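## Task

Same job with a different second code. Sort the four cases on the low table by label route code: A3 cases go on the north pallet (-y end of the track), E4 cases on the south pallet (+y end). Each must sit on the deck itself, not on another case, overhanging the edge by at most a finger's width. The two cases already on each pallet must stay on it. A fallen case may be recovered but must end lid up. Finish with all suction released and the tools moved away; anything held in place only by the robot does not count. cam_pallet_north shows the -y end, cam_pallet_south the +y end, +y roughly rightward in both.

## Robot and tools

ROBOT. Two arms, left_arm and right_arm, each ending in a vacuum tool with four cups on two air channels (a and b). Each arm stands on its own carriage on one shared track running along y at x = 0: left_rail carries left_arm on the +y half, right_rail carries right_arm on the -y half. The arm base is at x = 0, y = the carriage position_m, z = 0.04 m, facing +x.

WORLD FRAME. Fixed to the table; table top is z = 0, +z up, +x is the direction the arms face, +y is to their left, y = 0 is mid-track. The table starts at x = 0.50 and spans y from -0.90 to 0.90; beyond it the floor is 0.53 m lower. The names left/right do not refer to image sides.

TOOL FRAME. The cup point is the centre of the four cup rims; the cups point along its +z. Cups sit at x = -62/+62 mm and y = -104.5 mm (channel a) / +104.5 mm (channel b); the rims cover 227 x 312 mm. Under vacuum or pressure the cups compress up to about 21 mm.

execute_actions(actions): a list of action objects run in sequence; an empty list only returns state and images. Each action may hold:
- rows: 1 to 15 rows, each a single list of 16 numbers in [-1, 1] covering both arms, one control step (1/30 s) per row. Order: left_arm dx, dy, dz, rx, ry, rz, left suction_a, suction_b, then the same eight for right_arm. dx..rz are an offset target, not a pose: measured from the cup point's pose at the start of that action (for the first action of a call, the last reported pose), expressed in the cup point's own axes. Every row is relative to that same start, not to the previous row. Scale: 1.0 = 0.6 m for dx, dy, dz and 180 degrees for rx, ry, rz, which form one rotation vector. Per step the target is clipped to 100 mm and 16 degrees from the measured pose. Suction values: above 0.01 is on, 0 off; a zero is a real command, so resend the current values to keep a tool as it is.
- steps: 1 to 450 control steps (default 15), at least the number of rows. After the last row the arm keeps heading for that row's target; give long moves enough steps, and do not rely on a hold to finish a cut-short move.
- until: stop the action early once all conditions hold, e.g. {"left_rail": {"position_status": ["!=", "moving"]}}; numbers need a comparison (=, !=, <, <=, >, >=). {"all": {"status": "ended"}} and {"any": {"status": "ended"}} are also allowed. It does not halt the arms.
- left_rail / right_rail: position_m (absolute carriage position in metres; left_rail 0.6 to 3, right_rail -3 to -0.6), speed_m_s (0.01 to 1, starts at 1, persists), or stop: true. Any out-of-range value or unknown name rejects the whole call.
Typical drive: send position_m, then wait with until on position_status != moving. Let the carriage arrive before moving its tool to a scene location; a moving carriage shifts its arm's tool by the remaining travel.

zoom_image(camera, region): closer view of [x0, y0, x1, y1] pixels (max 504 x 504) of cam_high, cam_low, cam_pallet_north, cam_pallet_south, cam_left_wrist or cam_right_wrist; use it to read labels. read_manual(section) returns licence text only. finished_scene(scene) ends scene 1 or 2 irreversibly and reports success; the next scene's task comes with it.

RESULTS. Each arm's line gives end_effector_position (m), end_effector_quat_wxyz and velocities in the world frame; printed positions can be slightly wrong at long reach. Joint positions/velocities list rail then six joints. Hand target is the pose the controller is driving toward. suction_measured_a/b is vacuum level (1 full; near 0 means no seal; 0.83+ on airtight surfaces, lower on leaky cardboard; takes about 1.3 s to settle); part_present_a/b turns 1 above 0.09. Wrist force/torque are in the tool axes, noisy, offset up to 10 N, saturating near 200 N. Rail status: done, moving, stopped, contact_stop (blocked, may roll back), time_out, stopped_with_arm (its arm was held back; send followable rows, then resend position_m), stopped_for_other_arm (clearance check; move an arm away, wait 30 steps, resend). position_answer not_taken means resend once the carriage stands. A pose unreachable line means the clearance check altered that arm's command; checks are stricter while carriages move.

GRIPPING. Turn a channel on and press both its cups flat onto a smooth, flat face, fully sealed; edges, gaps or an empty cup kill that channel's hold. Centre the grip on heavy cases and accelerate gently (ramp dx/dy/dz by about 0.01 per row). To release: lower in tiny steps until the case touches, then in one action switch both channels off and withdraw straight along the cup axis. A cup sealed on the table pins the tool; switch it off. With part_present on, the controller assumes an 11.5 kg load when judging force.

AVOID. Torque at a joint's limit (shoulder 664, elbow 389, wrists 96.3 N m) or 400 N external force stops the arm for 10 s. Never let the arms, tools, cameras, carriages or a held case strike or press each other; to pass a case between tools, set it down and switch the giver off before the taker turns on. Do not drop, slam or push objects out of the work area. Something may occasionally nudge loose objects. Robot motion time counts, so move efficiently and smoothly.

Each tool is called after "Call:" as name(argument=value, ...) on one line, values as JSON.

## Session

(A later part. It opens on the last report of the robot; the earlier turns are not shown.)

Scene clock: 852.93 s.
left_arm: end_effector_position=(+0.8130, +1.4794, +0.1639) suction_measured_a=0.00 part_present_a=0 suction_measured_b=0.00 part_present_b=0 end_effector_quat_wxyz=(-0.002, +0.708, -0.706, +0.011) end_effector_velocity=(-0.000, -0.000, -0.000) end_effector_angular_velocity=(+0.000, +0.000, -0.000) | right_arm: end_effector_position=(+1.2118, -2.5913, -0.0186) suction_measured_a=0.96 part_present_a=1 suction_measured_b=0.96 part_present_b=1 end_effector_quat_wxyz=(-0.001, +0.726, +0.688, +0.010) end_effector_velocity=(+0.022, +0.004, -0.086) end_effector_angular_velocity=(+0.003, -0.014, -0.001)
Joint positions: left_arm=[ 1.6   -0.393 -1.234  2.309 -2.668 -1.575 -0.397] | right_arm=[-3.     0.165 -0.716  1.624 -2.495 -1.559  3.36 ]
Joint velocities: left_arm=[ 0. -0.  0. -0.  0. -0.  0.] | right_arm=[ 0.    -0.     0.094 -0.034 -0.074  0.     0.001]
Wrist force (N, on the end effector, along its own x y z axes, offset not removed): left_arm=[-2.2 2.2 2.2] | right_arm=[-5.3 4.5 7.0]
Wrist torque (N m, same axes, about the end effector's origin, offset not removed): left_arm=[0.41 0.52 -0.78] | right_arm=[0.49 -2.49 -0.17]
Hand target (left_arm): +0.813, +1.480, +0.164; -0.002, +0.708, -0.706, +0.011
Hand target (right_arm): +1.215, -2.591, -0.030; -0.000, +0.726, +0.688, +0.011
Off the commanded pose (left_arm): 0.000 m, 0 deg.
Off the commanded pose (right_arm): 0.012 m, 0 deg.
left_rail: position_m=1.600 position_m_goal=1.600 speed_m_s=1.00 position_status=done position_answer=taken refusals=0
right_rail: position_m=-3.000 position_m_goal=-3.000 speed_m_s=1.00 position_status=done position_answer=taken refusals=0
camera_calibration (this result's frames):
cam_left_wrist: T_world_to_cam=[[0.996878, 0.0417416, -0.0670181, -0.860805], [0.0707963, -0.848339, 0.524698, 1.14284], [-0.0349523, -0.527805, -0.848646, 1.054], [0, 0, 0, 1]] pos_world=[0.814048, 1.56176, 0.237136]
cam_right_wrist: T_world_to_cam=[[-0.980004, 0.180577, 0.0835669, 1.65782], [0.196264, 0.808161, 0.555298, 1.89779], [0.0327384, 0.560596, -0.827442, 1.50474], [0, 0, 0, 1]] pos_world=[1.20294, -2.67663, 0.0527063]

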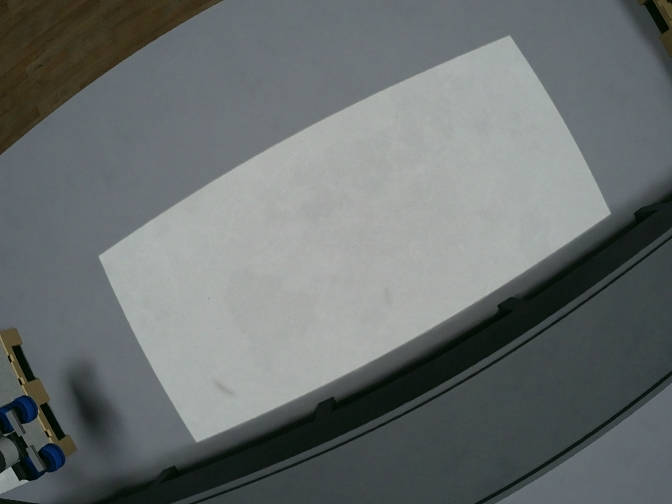

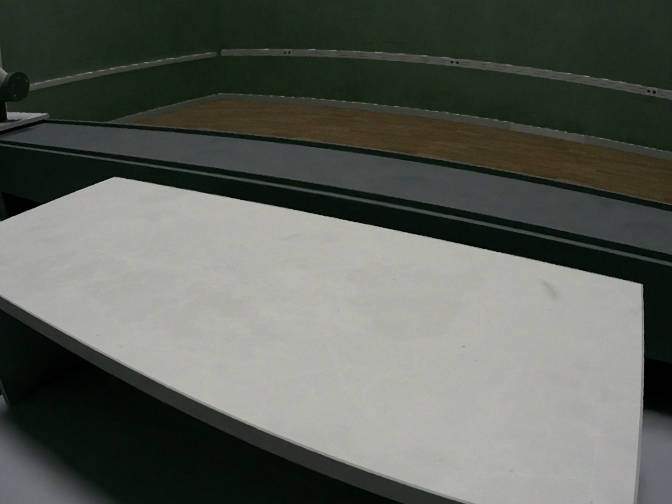

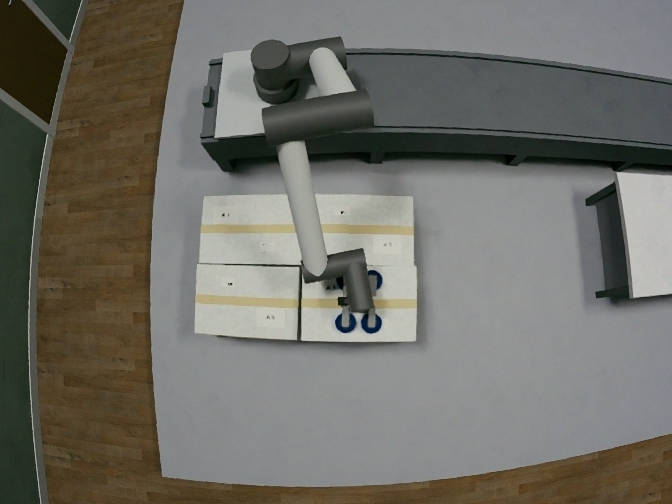

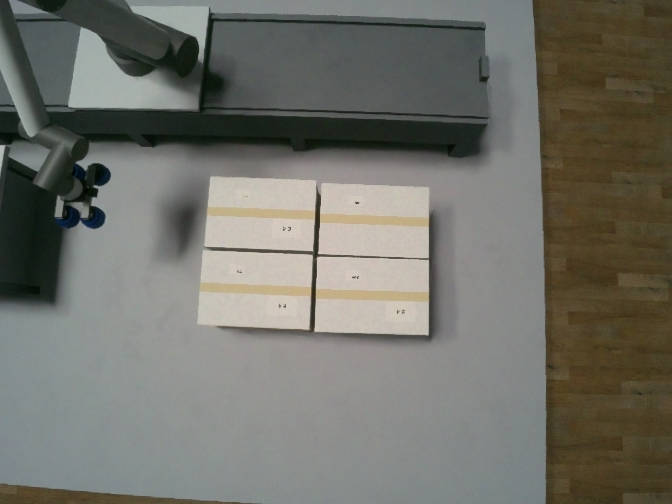

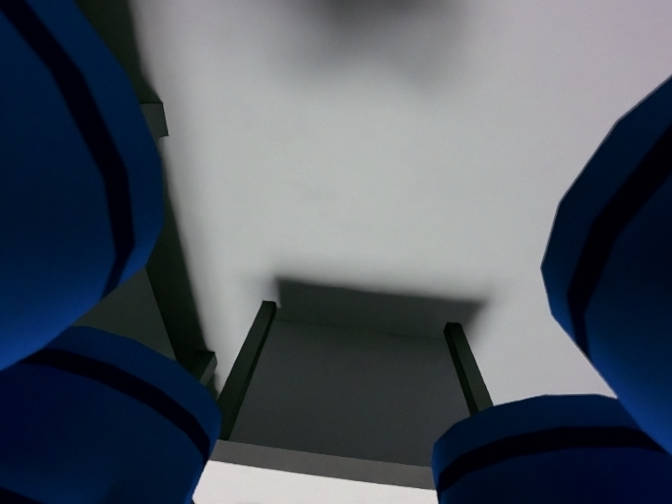

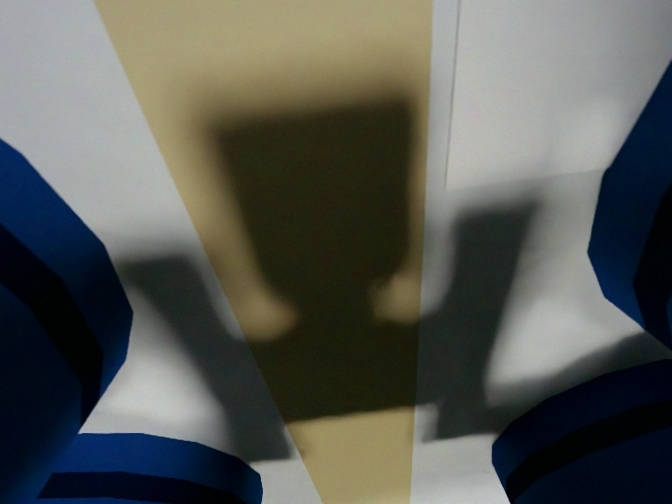

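Call:
execute_actions(actions=[])

Call:
zoom_image(camera="cam_pallet_north", region=[270, 230, 450, 365])

Scene clock: 855.47 s.
left_arm: end_effector_position=(+0.8130, +1.4794, +0.1639) suction_measured_a=0.00 part_present_a=0 suction_measured_b=0.00 part_present_b=0 end_effector_quat_wxyz=(-0.002, +0.708, -0.706, +0.011) end_effector_velocity=(+0.000, +0.000, +0.000) end_effector_angular_velocity=(-0.000, -0.000, -0.000) | right_arm: end_effector_position=(+1.2147, -2.5909, -0.0297) suction_measured_a=0.96 part_present_a=1 suction_measured_b=0.96 part_present_b=1 end_effector_quat_wxyz=(-0.000, +0.726, +0.688, +0.011) end_effector_velocity=(-0.000, -0.000, -0.000) end_effector_angular_velocity=(-0.000, +0.000, -0.000)
Joint positions: left_arm=[ 1.6   -0.393 -1.234  2.309 -2.668 -1.575 -0.397] | right_arm=[-3.     0.165 -0.703  1.619 -2.504 -1.558  3.36 ]
Joint velocities: left_arm=[ 0.  0. -0.  0.  0.  0.  0.] | right_arm=[ 0. -0.  0. -0. -0. -0.  0.]
Wrist force (N, on the end effector, along its own x y z axes, offset not removed): left_arm=[-3.1 2.1 0.9] | right_arm=[-4.6 -1.0 -3.3]
Wrist torque (N m, same axes, about the end effector's origin, offset not removed): left_arm=[0.36 0.62 -0.54] | right_arm=[0.13 -2.49 -0.26]
Hand target (left_arm): +0.813, +1.480, +0.164; -0.002, +0.708, -0.706, +0.011
Hand target (right_arm): +1.215, -2.591, -0.030; -0.000, +0.726, +0.688, +0.011
Off the commanded pose (left_arm): 0.000 m, 0 deg.
Off the commanded pose (right_arm): 0.000 m, 0 deg.
left_rail: position_m=1.600 position_m_goal=1.600 speed_m_s=1.00 position_status=done position_answer=taken refusals=0
right_rail: position_m=-3.000 position_m_goal=-3.000 speed_m_s=1.00 position_status=done position_answer=taken refusals=0
camera_calibration (this result's frames):
cam_left_wrist: T_world_to_cam=[[0.996878, 0.0417418, -0.0670182, -0.860805], [0.0707966, -0.848339, 0.524698, 1.14284], [-0.0349523, -0.527805, -0.848646, 1.054], [0, 0, 0, 1]] pos_world=[0.814048, 1.56176, 0.237136]
cam_right_wrist: T_world_to_cam=[[-0.980108, 0.18067, 0.0821324, 1.66186], [0.195518, 0.807979, 0.555826, 1.90346], [0.0340599, 0.560828, -0.827232, 1.49414], [0, 0, 0, 1]] pos_world=[1.20575, -2.67616, 0.0415122]

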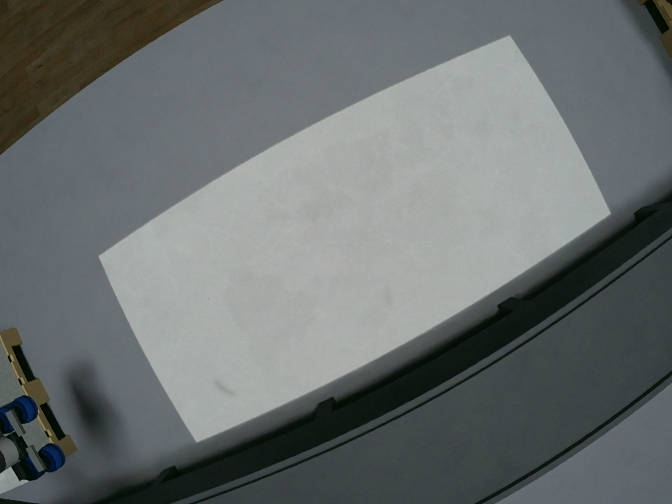

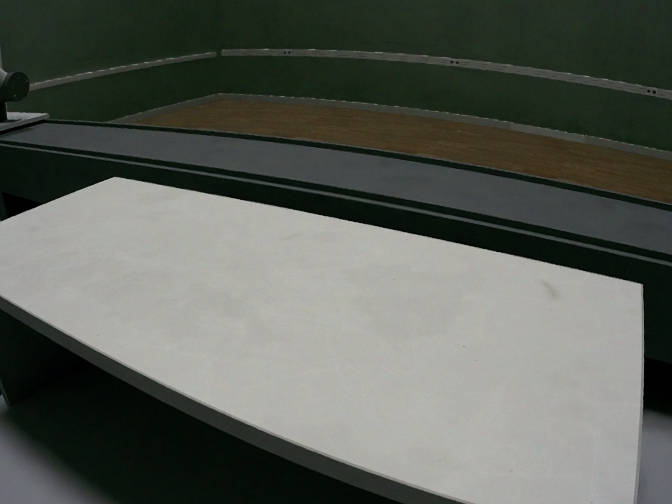

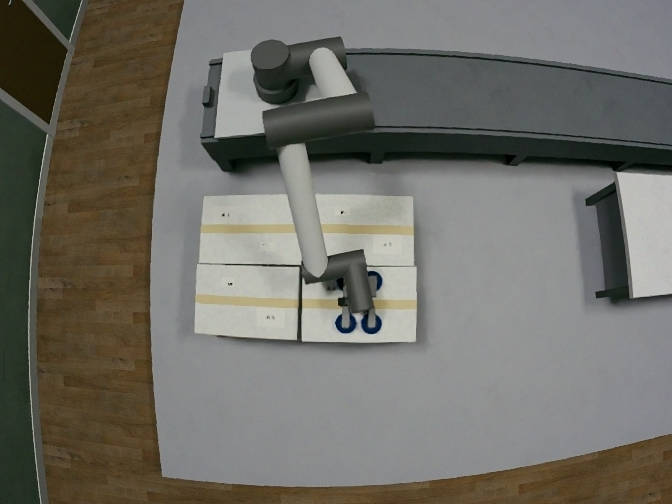

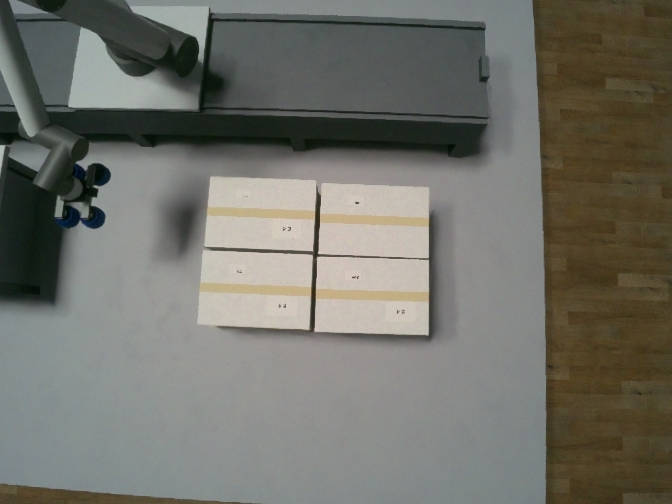

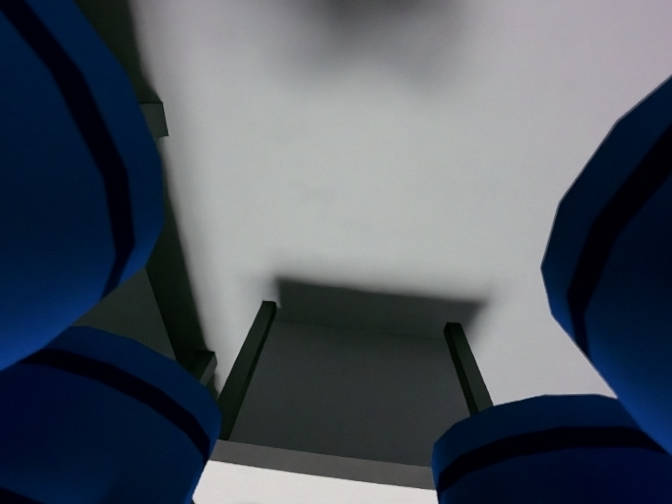

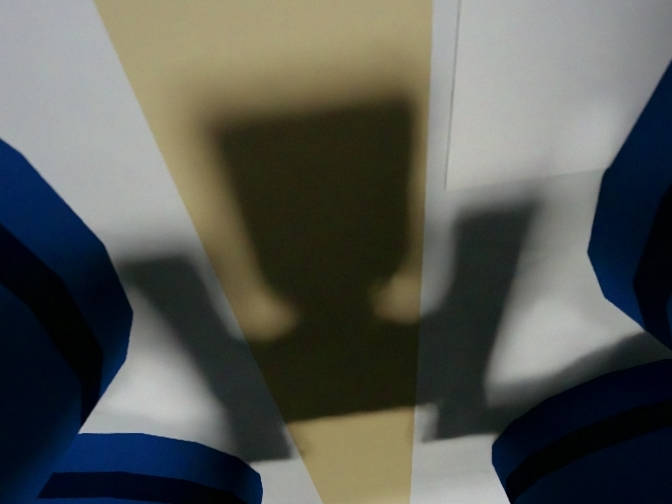

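Region (270, 230, 450, 365) of cam_pallet_north's 672x504 image, scaled by 2.800, with more detail than that image has; it fills the top 378 rows of this view, and the rest is white.

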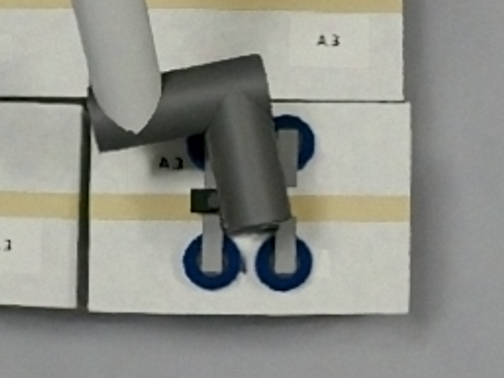

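Call:
execute_actions(actions=[{"rows": [
[0,0,0,0,0,0,0,0, 0,0,0.005,0,0,0,1,1],
[0,0,0,0,0,0,0,0, 0,-0.001,0.015,0,0,0,1,1],
[0,0,0,0,0,0,0,0, -0.001,-0.001,0.03,0,0,0,1,1],
[0,0,0,0,0,0,0,0, -0.001,-0.002,0.05,0,0,0,1,1],
[0,0,0,0,0,0,0,0, -0.001,-0.002,0.073,0,0,0,1,1],
[0,0,0,0,0,0,0,0, -0.002,-0.003,0.098,0,0,0,1,1],
[0,0,0,0,0,0,0,0, -0.002,-0.003,0.122,0,0,0,1,1],
[0,0,0,0,0,0,0,0, -0.002,-0.004,0.144,0,0,0,1,1],
[0,0,0,0,0,0,0,0, -0.003,-0.004,0.162,0,0,0,1,1],
[0,0,0,0,0,0,0,0, -0.003,-0.005,0.176,0,0,0,1,1],
[0,0,0,0,0,0,0,0, -0.003,-0.005,0.187,0,0,0,1,1]
], "steps": 14}])

Scene clock: 863.13 s.
left_arm: end_effector_position=(+0.8130, +1.4794, +0.1639) suction_measured_a=0.00 part_present_a=0 suction_measured_b=0.00 part_present_b=0 end_effector_quat_wxyz=(-0.002, +0.708, -0.706, +0.011) end_effector_velocity=(-0.000, -0.000, -0.000) end_effector_angular_velocity=(+0.000, +0.000, -0.000) | right_arm: end_effector_position=(+1.2110, -2.5916, -0.1185) suction_measured_a=0.96 part_present_a=1 suction_measured_b=0.96 part_present_b=1 end_effector_quat_wxyz=(-0.001, +0.726, +0.688, +0.010) end_effector_velocity=(+0.001, +0.000, -0.185) end_effector_angular_velocity=(-0.000, +0.002, -0.000)
Joint positions: left_arm=[ 1.6   -0.393 -1.234  2.309 -2.668 -1.575 -0.397] | right_arm=[-3.     0.165 -0.622  1.616 -2.581 -1.558  3.36 ]
Joint velocities: left_arm=[ 0. -0.  0. -0.  0.  0.  0.] | right_arm=[ 0.    -0.     0.181 -0.035 -0.144 -0.     0.   ]
Wrist force (N, on the end effector, along its own x y z axes, offset not removed): left_arm=[-0.3 -3.1 5.4] | right_arm=[-7.6 -7.6 19.1]
Wrist torque (N m, same axes, about the end effector's origin, offset not removed): left_arm=[-0.28 0.14 -0.74] | right_arm=[0.83 -3.29 -0.39]
Hand target (left_arm): +0.813, +1.480, +0.164; -0.002, +0.708, -0.706, +0.011
Hand target (right_arm): +1.212, -2.591, -0.142; -0.000, +0.726, +0.688, +0.010
Off the commanded pose (left_arm): 0.000 m, 0 deg.
Off the commanded pose (right_arm): 0.024 m, 0 deg.
left_rail: position_m=1.600 position_m_goal=1.600 speed_m_s=1.00 position_status=done position_answer=taken refusals=0
right_rail: position_m=-3.000 position_m_goal=-3.000 speed_m_s=1.00 position_status=done position_answer=taken refusals=0
camera_calibration (this result's frames):
cam_left_wrist: T_world_to_cam=[[0.996878, 0.0417416, -0.0670184, -0.860804], [0.0707965, -0.848339, 0.524698, 1.14284], [-0.0349526, -0.527805, -0.848646, 1.054], [0, 0, 0, 1]] pos_world=[0.814048, 1.56176, 0.237136]
cam_right_wrist: T_world_to_cam=[[-0.979962, 0.180733, 0.0837295, 1.66583], [0.196485, 0.808127, 0.55527, 1.9533], [0.0326913, 0.560595, -0.827445, 1.42224], [0, 0, 0, 1]] pos_world=[1.20217, -2.67688, -0.0472588]

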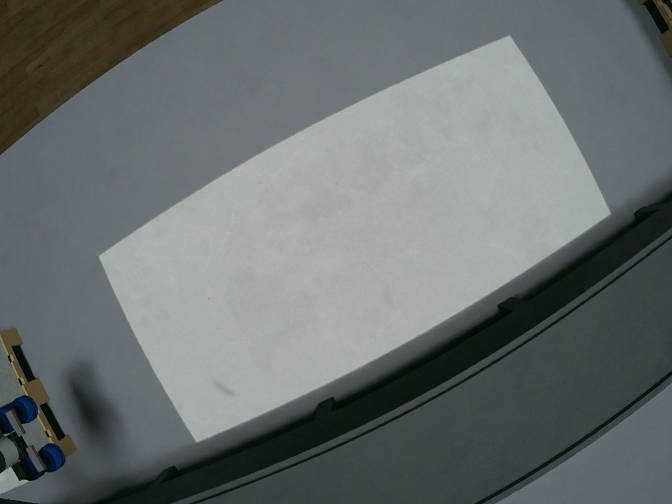

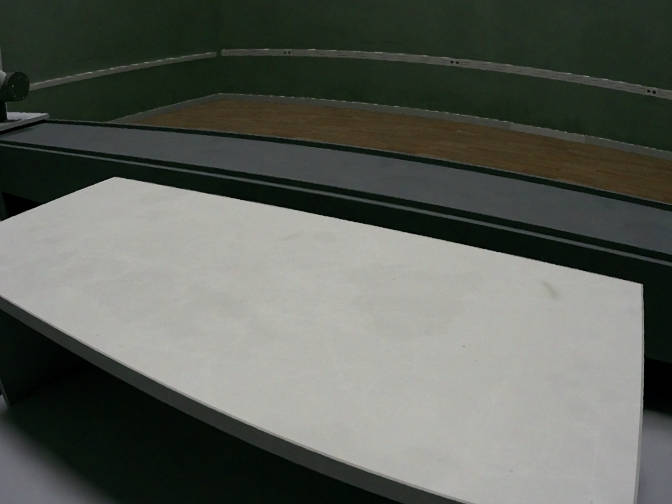

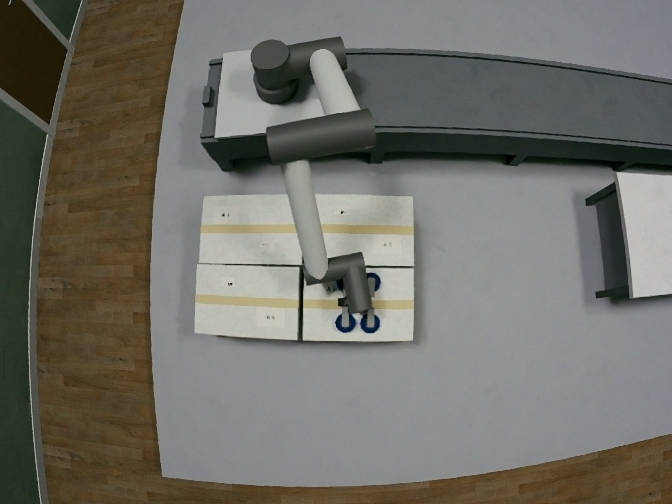

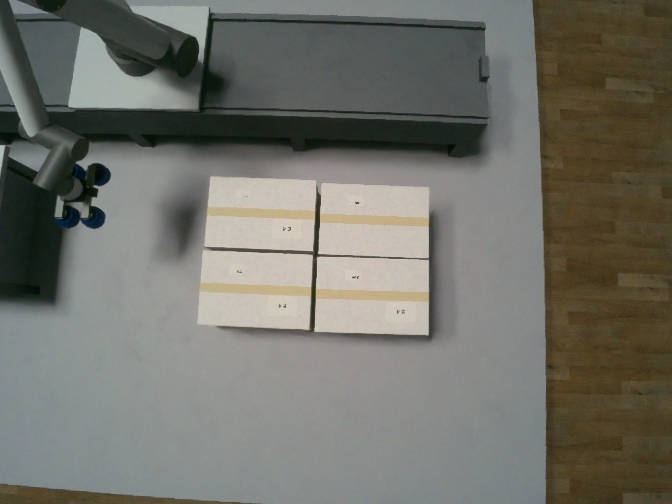

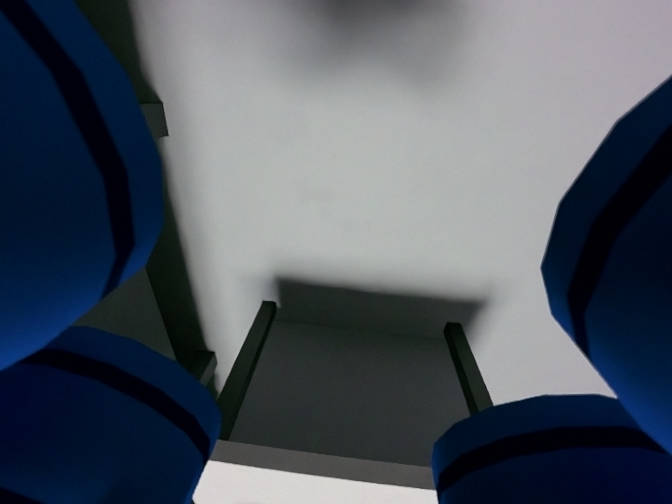

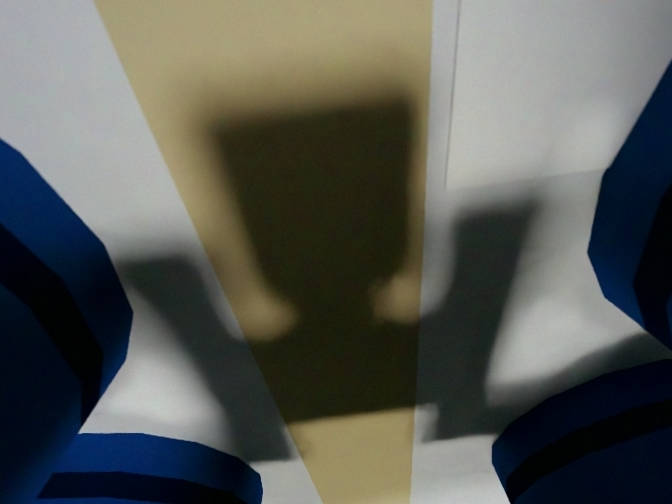

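Call:
execute_actions(actions=[])

Scene clock: 863.67 s.
left_arm: end_effector_position=(+0.8130, +1.4794, +0.1639) suction_measured_a=0.00 part_present_a=0 suction_measured_b=0.00 part_present_b=0 end_effector_quat_wxyz=(-0.002, +0.708, -0.706, +0.011) end_effector_velocity=(+0.000, -0.000, +0.000) end_effector_angular_velocity=(-0.000, -0.000, +0.000) | right_arm: end_effector_position=(+1.2124, -2.5913, -0.1411) suction_measured_a=0.96 part_present_a=1 suction_measured_b=0.96 part_present_b=1 end_effector_quat_wxyz=(-0.000, +0.726, +0.688, +0.010) end_effector_velocity=(-0.000, +0.000, -0.003) end_effector_angular_velocity=(-0.000, +0.000, -0.000)
Joint positions: left_arm=[ 1.6   -0.393 -1.234  2.309 -2.668 -1.575 -0.397] | right_arm=[-3.     0.165 -0.599  1.61  -2.599 -1.558  3.36 ]
Joint velocities: left_arm=[ 0.  0. -0.  0. -0.  0. -0.] | right_arm=[ 0.     0.     0.003 -0.001 -0.002  0.     0.   ]
Wrist force (N, on the end effector, along its own x y z axes, offset not removed): left_arm=[-0.4 -6.1 2.4] | right_arm=[-7.0 2.5 -2.4]
Wrist torque (N m, same axes, about the end effector's origin, offset not removed): left_arm=[-0.59 0.28 -0.62] | right_arm=[0.41 -2.18 -0.22]
Hand target (left_arm): +0.813, +1.480, +0.164; -0.002, +0.708, -0.706, +0.011
Hand target (right_arm): +1.212, -2.591, -0.142; -0.000, +0.726, +0.688, +0.010
Off the commanded pose (left_arm): 0.000 m, 0 deg.
Off the commanded pose (right_arm): 0.001 m, 0 deg.
left_rail: position_m=1.600 position_m_goal=1.600 speed_m_s=1.00 position_status=done position_answer=taken refusals=0
right_rail: position_m=-3.000 position_m_goal=-3.000 speed_m_s=1.00 position_status=done position_answer=taken refusals=0
camera_calibration (this result's frames):
cam_left_wrist: T_world_to_cam=[[0.996878, 0.0417418, -0.0670181, -0.860805], [0.0707965, -0.848339, 0.524698, 1.14284], [-0.0349523, -0.527805, -0.848646, 1.054], [0, 0, 0, 1]] pos_world=[0.814048, 1.56176, 0.237136]
cam_right_wrist: T_world_to_cam=[[-0.980097, 0.18066, 0.082285, 1.66879], [0.195597, 0.807997, 0.555772, 1.9661], [0.0339198, 0.560805, -0.827253, 1.40244], [0, 0, 0, 1]] pos_world=[1.20344, -2.67658, -0.069849]

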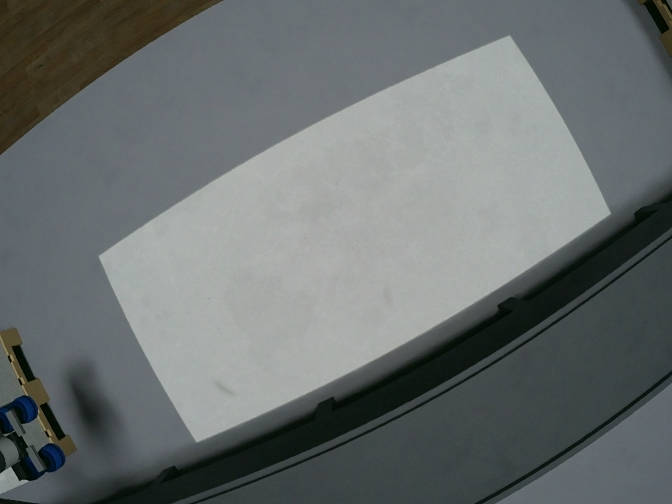

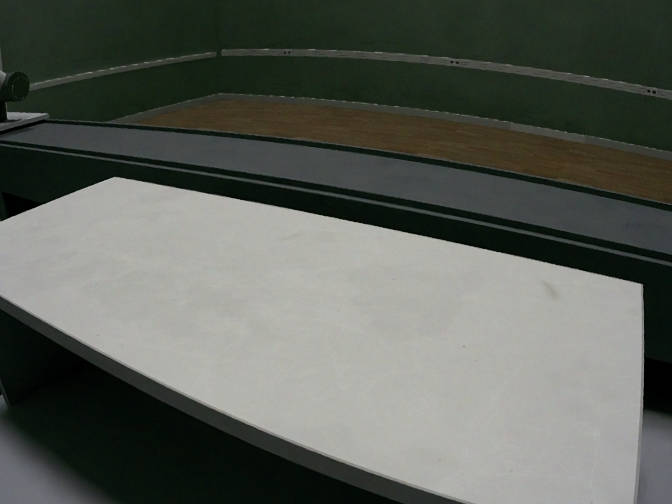

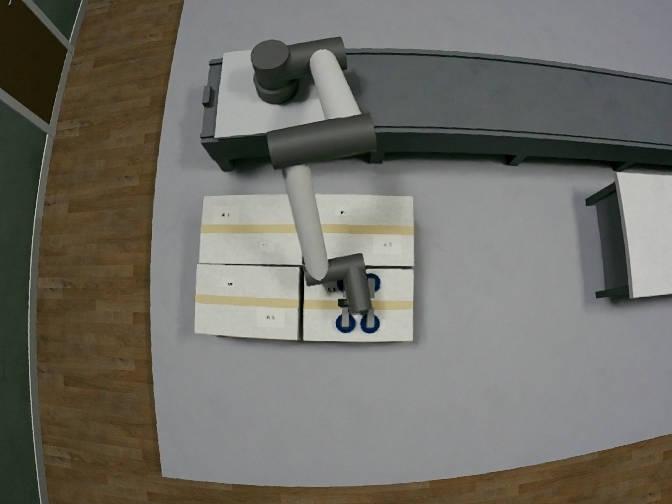

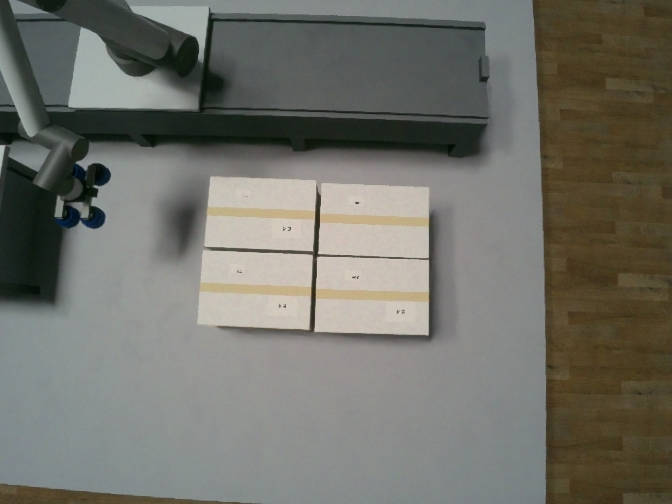

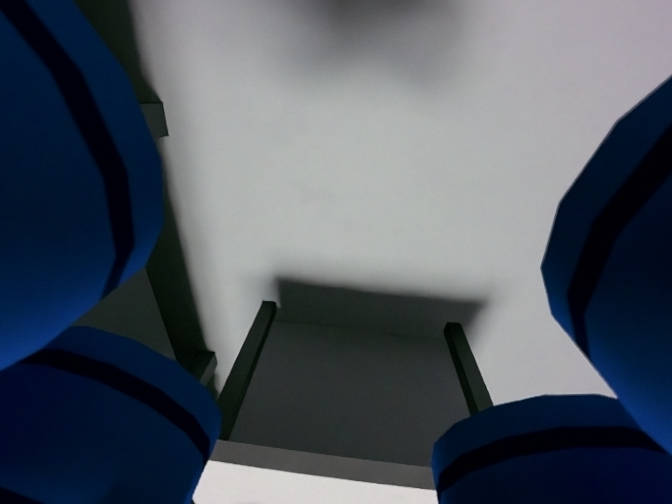

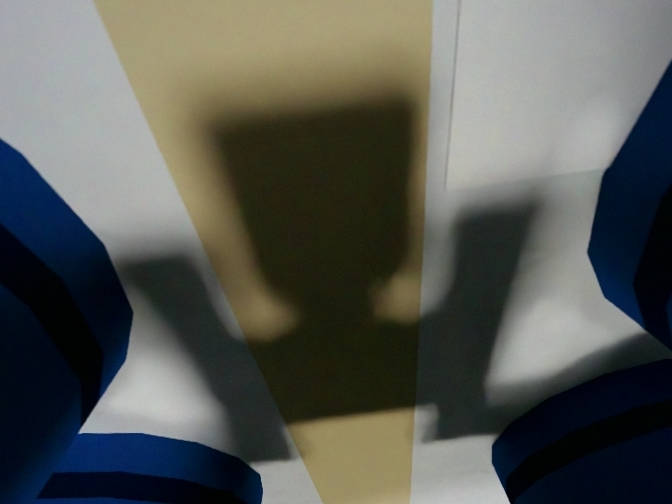

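Call:
execute_actions(actions=[{"rows": [[0,0,0,0,0,0,0,0, 0,0,0.0057,0,0,0,1,1]], "steps": 1}])

Scene clock: 865.33 s.
left_arm: end_effector_position=(+0.8130, +1.4794, +0.1639) suction_measured_a=0.00 part_present_a=0 suction_measured_b=0.00 part_present_b=0 end_effector_quat_wxyz=(-0.002, +0.708, -0.706, +0.011) end_effector_velocity=(-0.000, -0.000, -0.000) end_effector_angular_velocity=(+0.000, +0.000, -0.000) | right_arm: end_effector_position=(+1.2123, -2.5912, -0.1416) suction_measured_a=0.96 part_present_a=1 suction_measured_b=0.96 part_present_b=1 end_effector_quat_wxyz=(-0.000, +0.726, +0.688, +0.010) end_effector_velocity=(+0.000, +0.000, -0.004) end_effector_angular_velocity=(+0.000, -0.000, +0.000)
Joint positions: left_arm=[ 1.6   -0.393 -1.234  2.309 -2.668 -1.575 -0.397] | right_arm=[-3.     0.165 -0.598  1.61  -2.599 -1.558  3.36 ]
Joint velocities: left_arm=[ 0.  0.  0. -0.  0. -0.  0.] | right_arm=[ 0.    -0.     0.004 -0.001 -0.003 -0.    -0.   ]
Wrist force (N, on the end effector, along its own x y z axes, offset not removed): left_arm=[-2.7 -2.4 1.1] | right_arm=[-3.7 2.0 -2.9]
Wrist torque (N m, same axes, about the end effector's origin, offset not removed): left_arm=[-0.06 0.56 -0.56] | right_arm=[0.52 -2.57 -0.26]
Hand target (left_arm): +0.813, +1.480, +0.164; -0.002, +0.708, -0.706, +0.011
Hand target (right_arm): +1.212, -2.591, -0.145; -0.000, +0.726, +0.688, +0.010
Off the commanded pose (left_arm): 0.000 m, 0 deg.
Off the commanded pose (right_arm): 0.003 m, 0 deg.
left_rail: position_m=1.600 position_m_goal=1.600 speed_m_s=1.00 position_status=done position_answer=taken refusals=0
right_rail: position_m=-3.000 position_m_goal=-3.000 speed_m_s=1.00 position_status=done position_answer=taken refusals=0
camera_calibration (this result's frames):
cam_left_wrist: T_world_to_cam=[[0.996878, 0.0417414, -0.0670182, -0.860804], [0.0707962, -0.848339, 0.524698, 1.14284], [-0.0349526, -0.527805, -0.848646, 1.054], [0, 0, 0, 1]] pos_world=[0.814048, 1.56176, 0.237136]
cam_right_wrist: T_world_to_cam=[[-0.98009, 0.18067, 0.0823552, 1.66879], [0.195646, 0.808001, 0.555748, 1.96626], [0.0338642, 0.560796, -0.827261, 1.40206], [0, 0, 0, 1]] pos_world=[1.2034, -2.67652, -0.070308]

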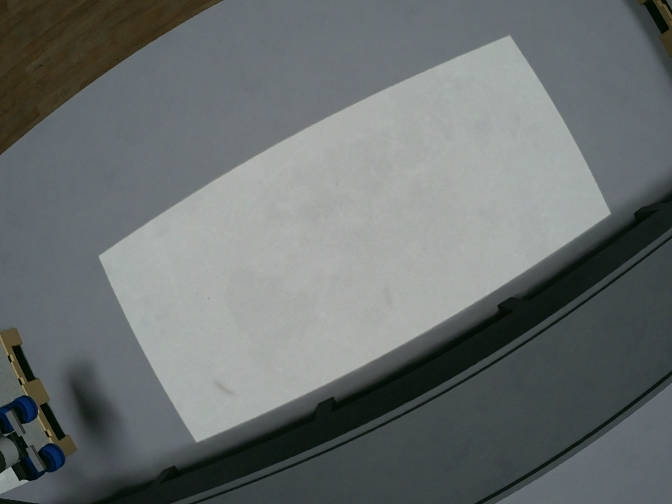

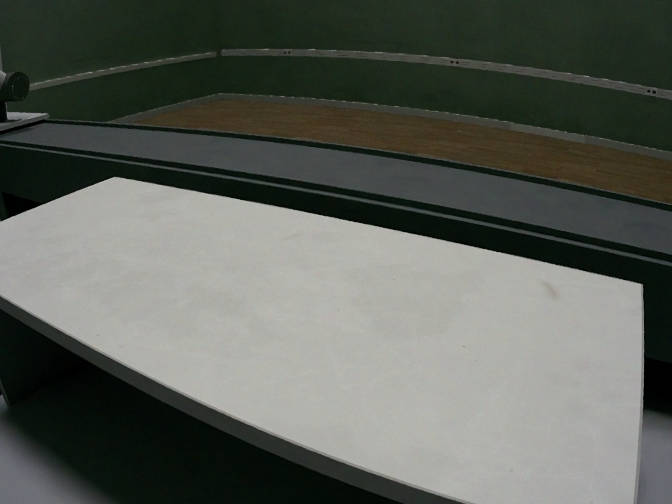

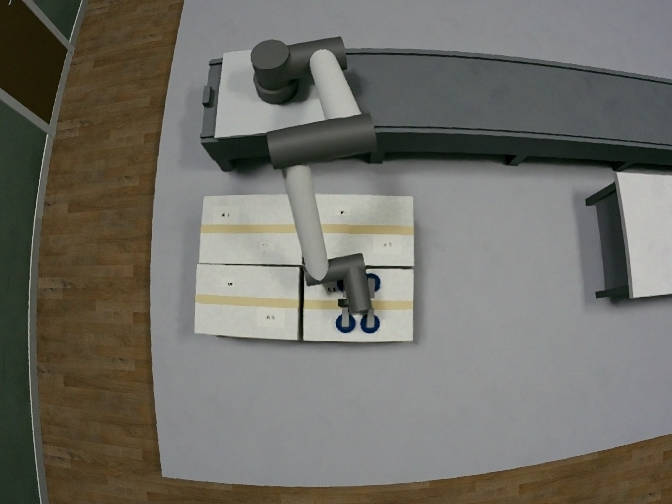

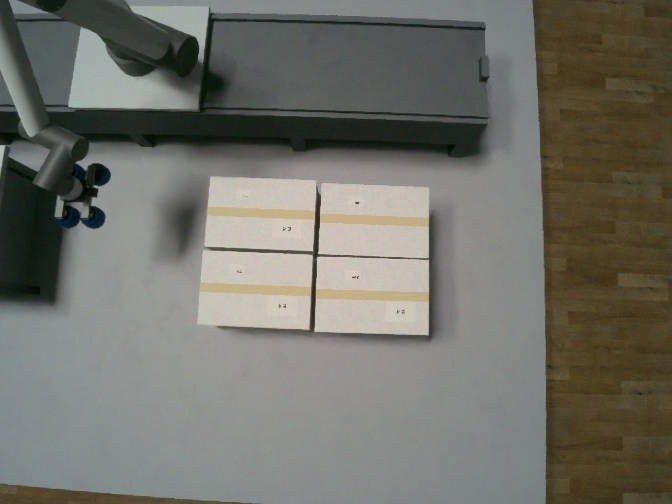

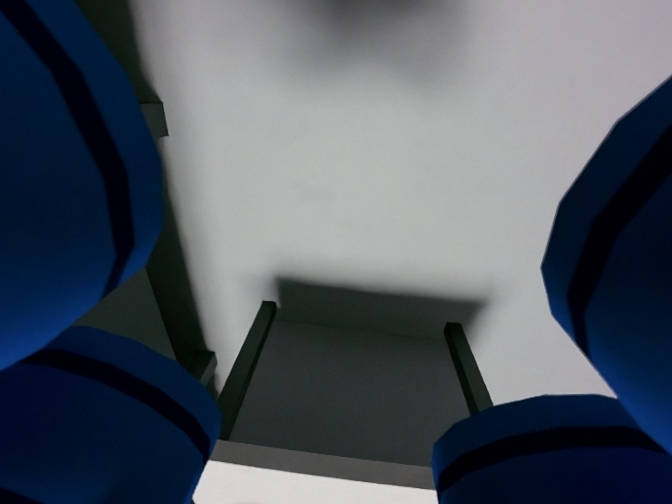

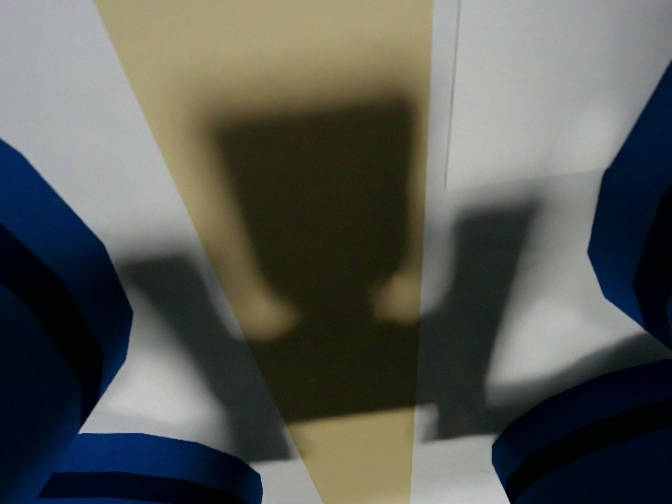

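Call:
execute_actions(actions=[])

Scene clock: 866.27 s.
left_arm: end_effector_position=(+0.8130, +1.4794, +0.1639) suction_measured_a=0.00 part_present_a=0 suction_measured_b=0.00 part_present_b=0 end_effector_quat_wxyz=(-0.002, +0.708, -0.706, +0.011) end_effector_velocity=(+0.000, -0.000, -0.000) end_effector_angular_velocity=(+0.000, +0.000, -0.000) | right_arm: end_effector_position=(+1.2124, -2.5912, -0.1445) suction_measured_a=0.96 part_present_a=1 suction_measured_b=0.96 part_present_b=1 end_effector_quat_wxyz=(-0.000, +0.726, +0.688, +0.010) end_effector_velocity=(+0.000, +0.000, -0.000) end_effector_angular_velocity=(-0.000, +0.000, +0.000)
Joint positions: left_arm=[ 1.6   -0.393 -1.234  2.309 -2.668 -1.575 -0.397] | right_arm=[-3.     0.165 -0.595  1.609 -2.602 -1.558  3.36 ]
Joint velocities: left_arm=[ 0. -0.  0. -0.  0. -0.  0.] | right_arm=[ 0.  0.  0. -0. -0. -0. -0.]
Wrist force (N, on the end effector, along its own x y z axes, offset not removed): left_arm=[-2.7 0.7 11.8] | right_arm=[-4.3 3.2 -3.9]
Wrist torque (N m, same axes, about the end effector's origin, offset not removed): left_arm=[0.29 0.43 -0.67] | right_arm=[0.62 -2.58 -0.26]
Hand target (left_arm): +0.813, +1.480, +0.164; -0.002, +0.708, -0.706, +0.011
Hand target (right_arm): +1.212, -2.591, -0.145; -0.000, +0.726, +0.688, +0.010
Off the commanded pose (left_arm): 0.000 m, 0 deg.
Off the commanded pose (right_arm): 0.000 m, 0 deg.
left_rail: position_m=1.600 position_m_goal=1.600 speed_m_s=1.00 position_status=done position_answer=taken refusals=0
right_rail: position_m=-3.000 position_m_goal=-3.000 speed_m_s=1.00 position_status=done position_answer=taken refusals=0
camera_calibration (this result's frames):
cam_left_wrist: T_world_to_cam=[[0.996878, 0.0417414, -0.0670183, -0.860804], [0.0707962, -0.848339, 0.524698, 1.14284], [-0.0349526, -0.527805, -0.848646, 1.054], [0, 0, 0, 1]] pos_world=[0.814048, 1.56176, 0.237136]
cam_right_wrist: T_world_to_cam=[[-0.980095, 0.18067, 0.082293, 1.66911], [0.19561, 0.807995, 0.55577, 1.96791], [0.0339184, 0.560805, -0.827253, 1.39957], [0, 0, 0, 1]] pos_world=[1.20347, -2.6765, -0.0732595]

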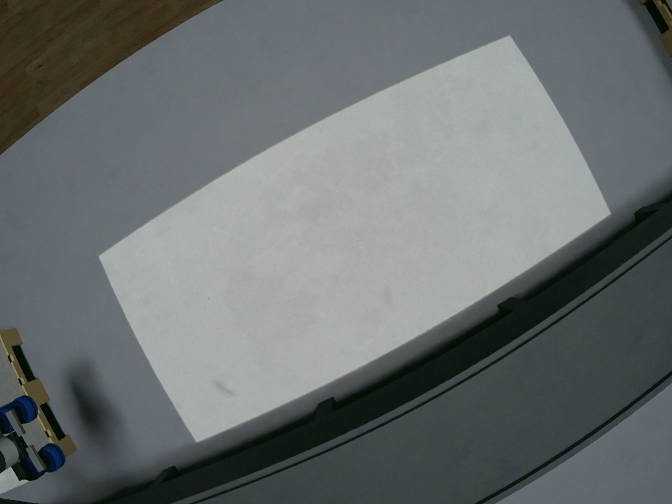

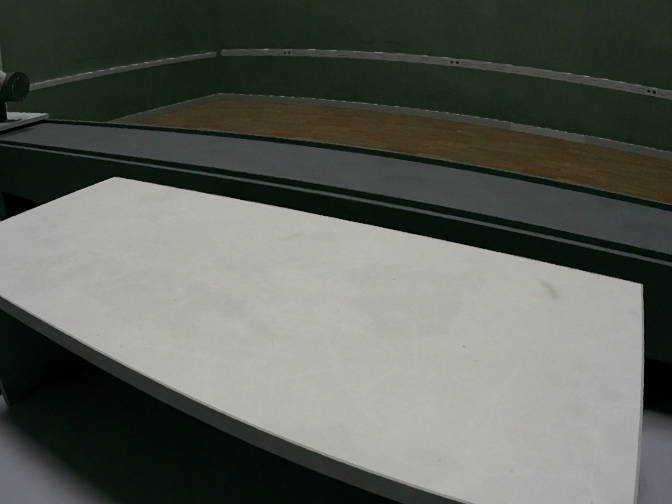

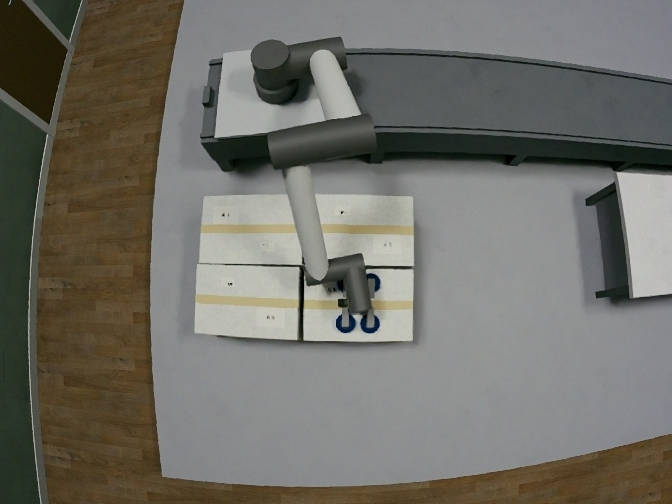

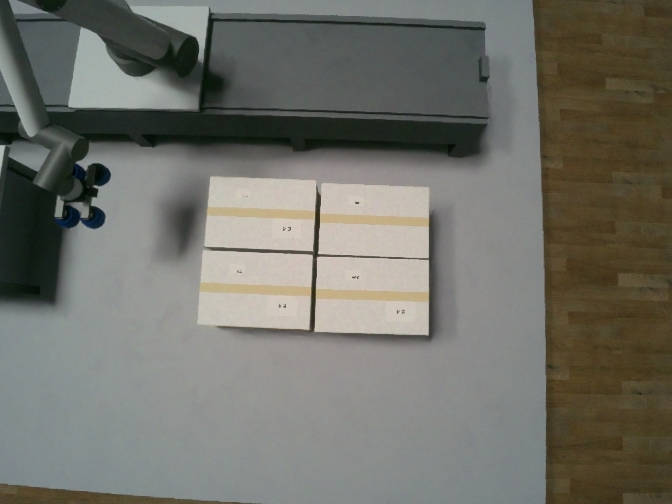

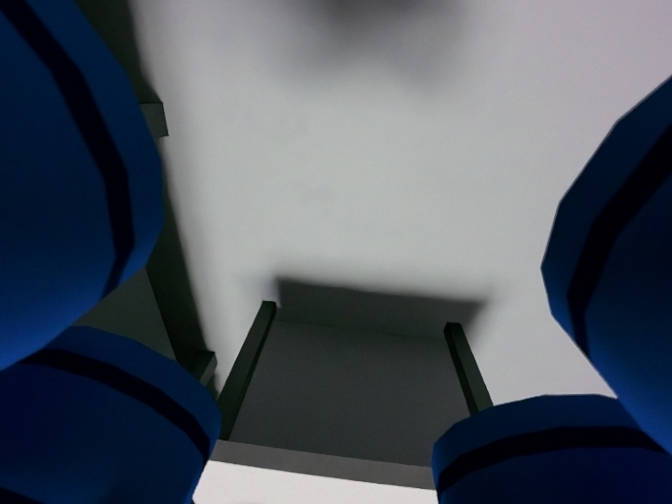

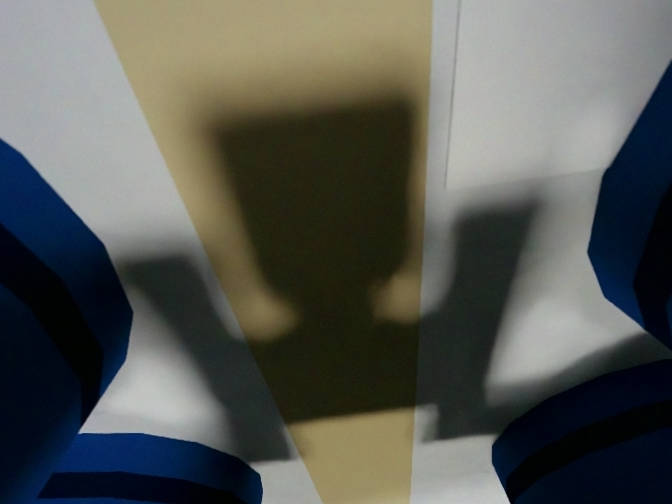

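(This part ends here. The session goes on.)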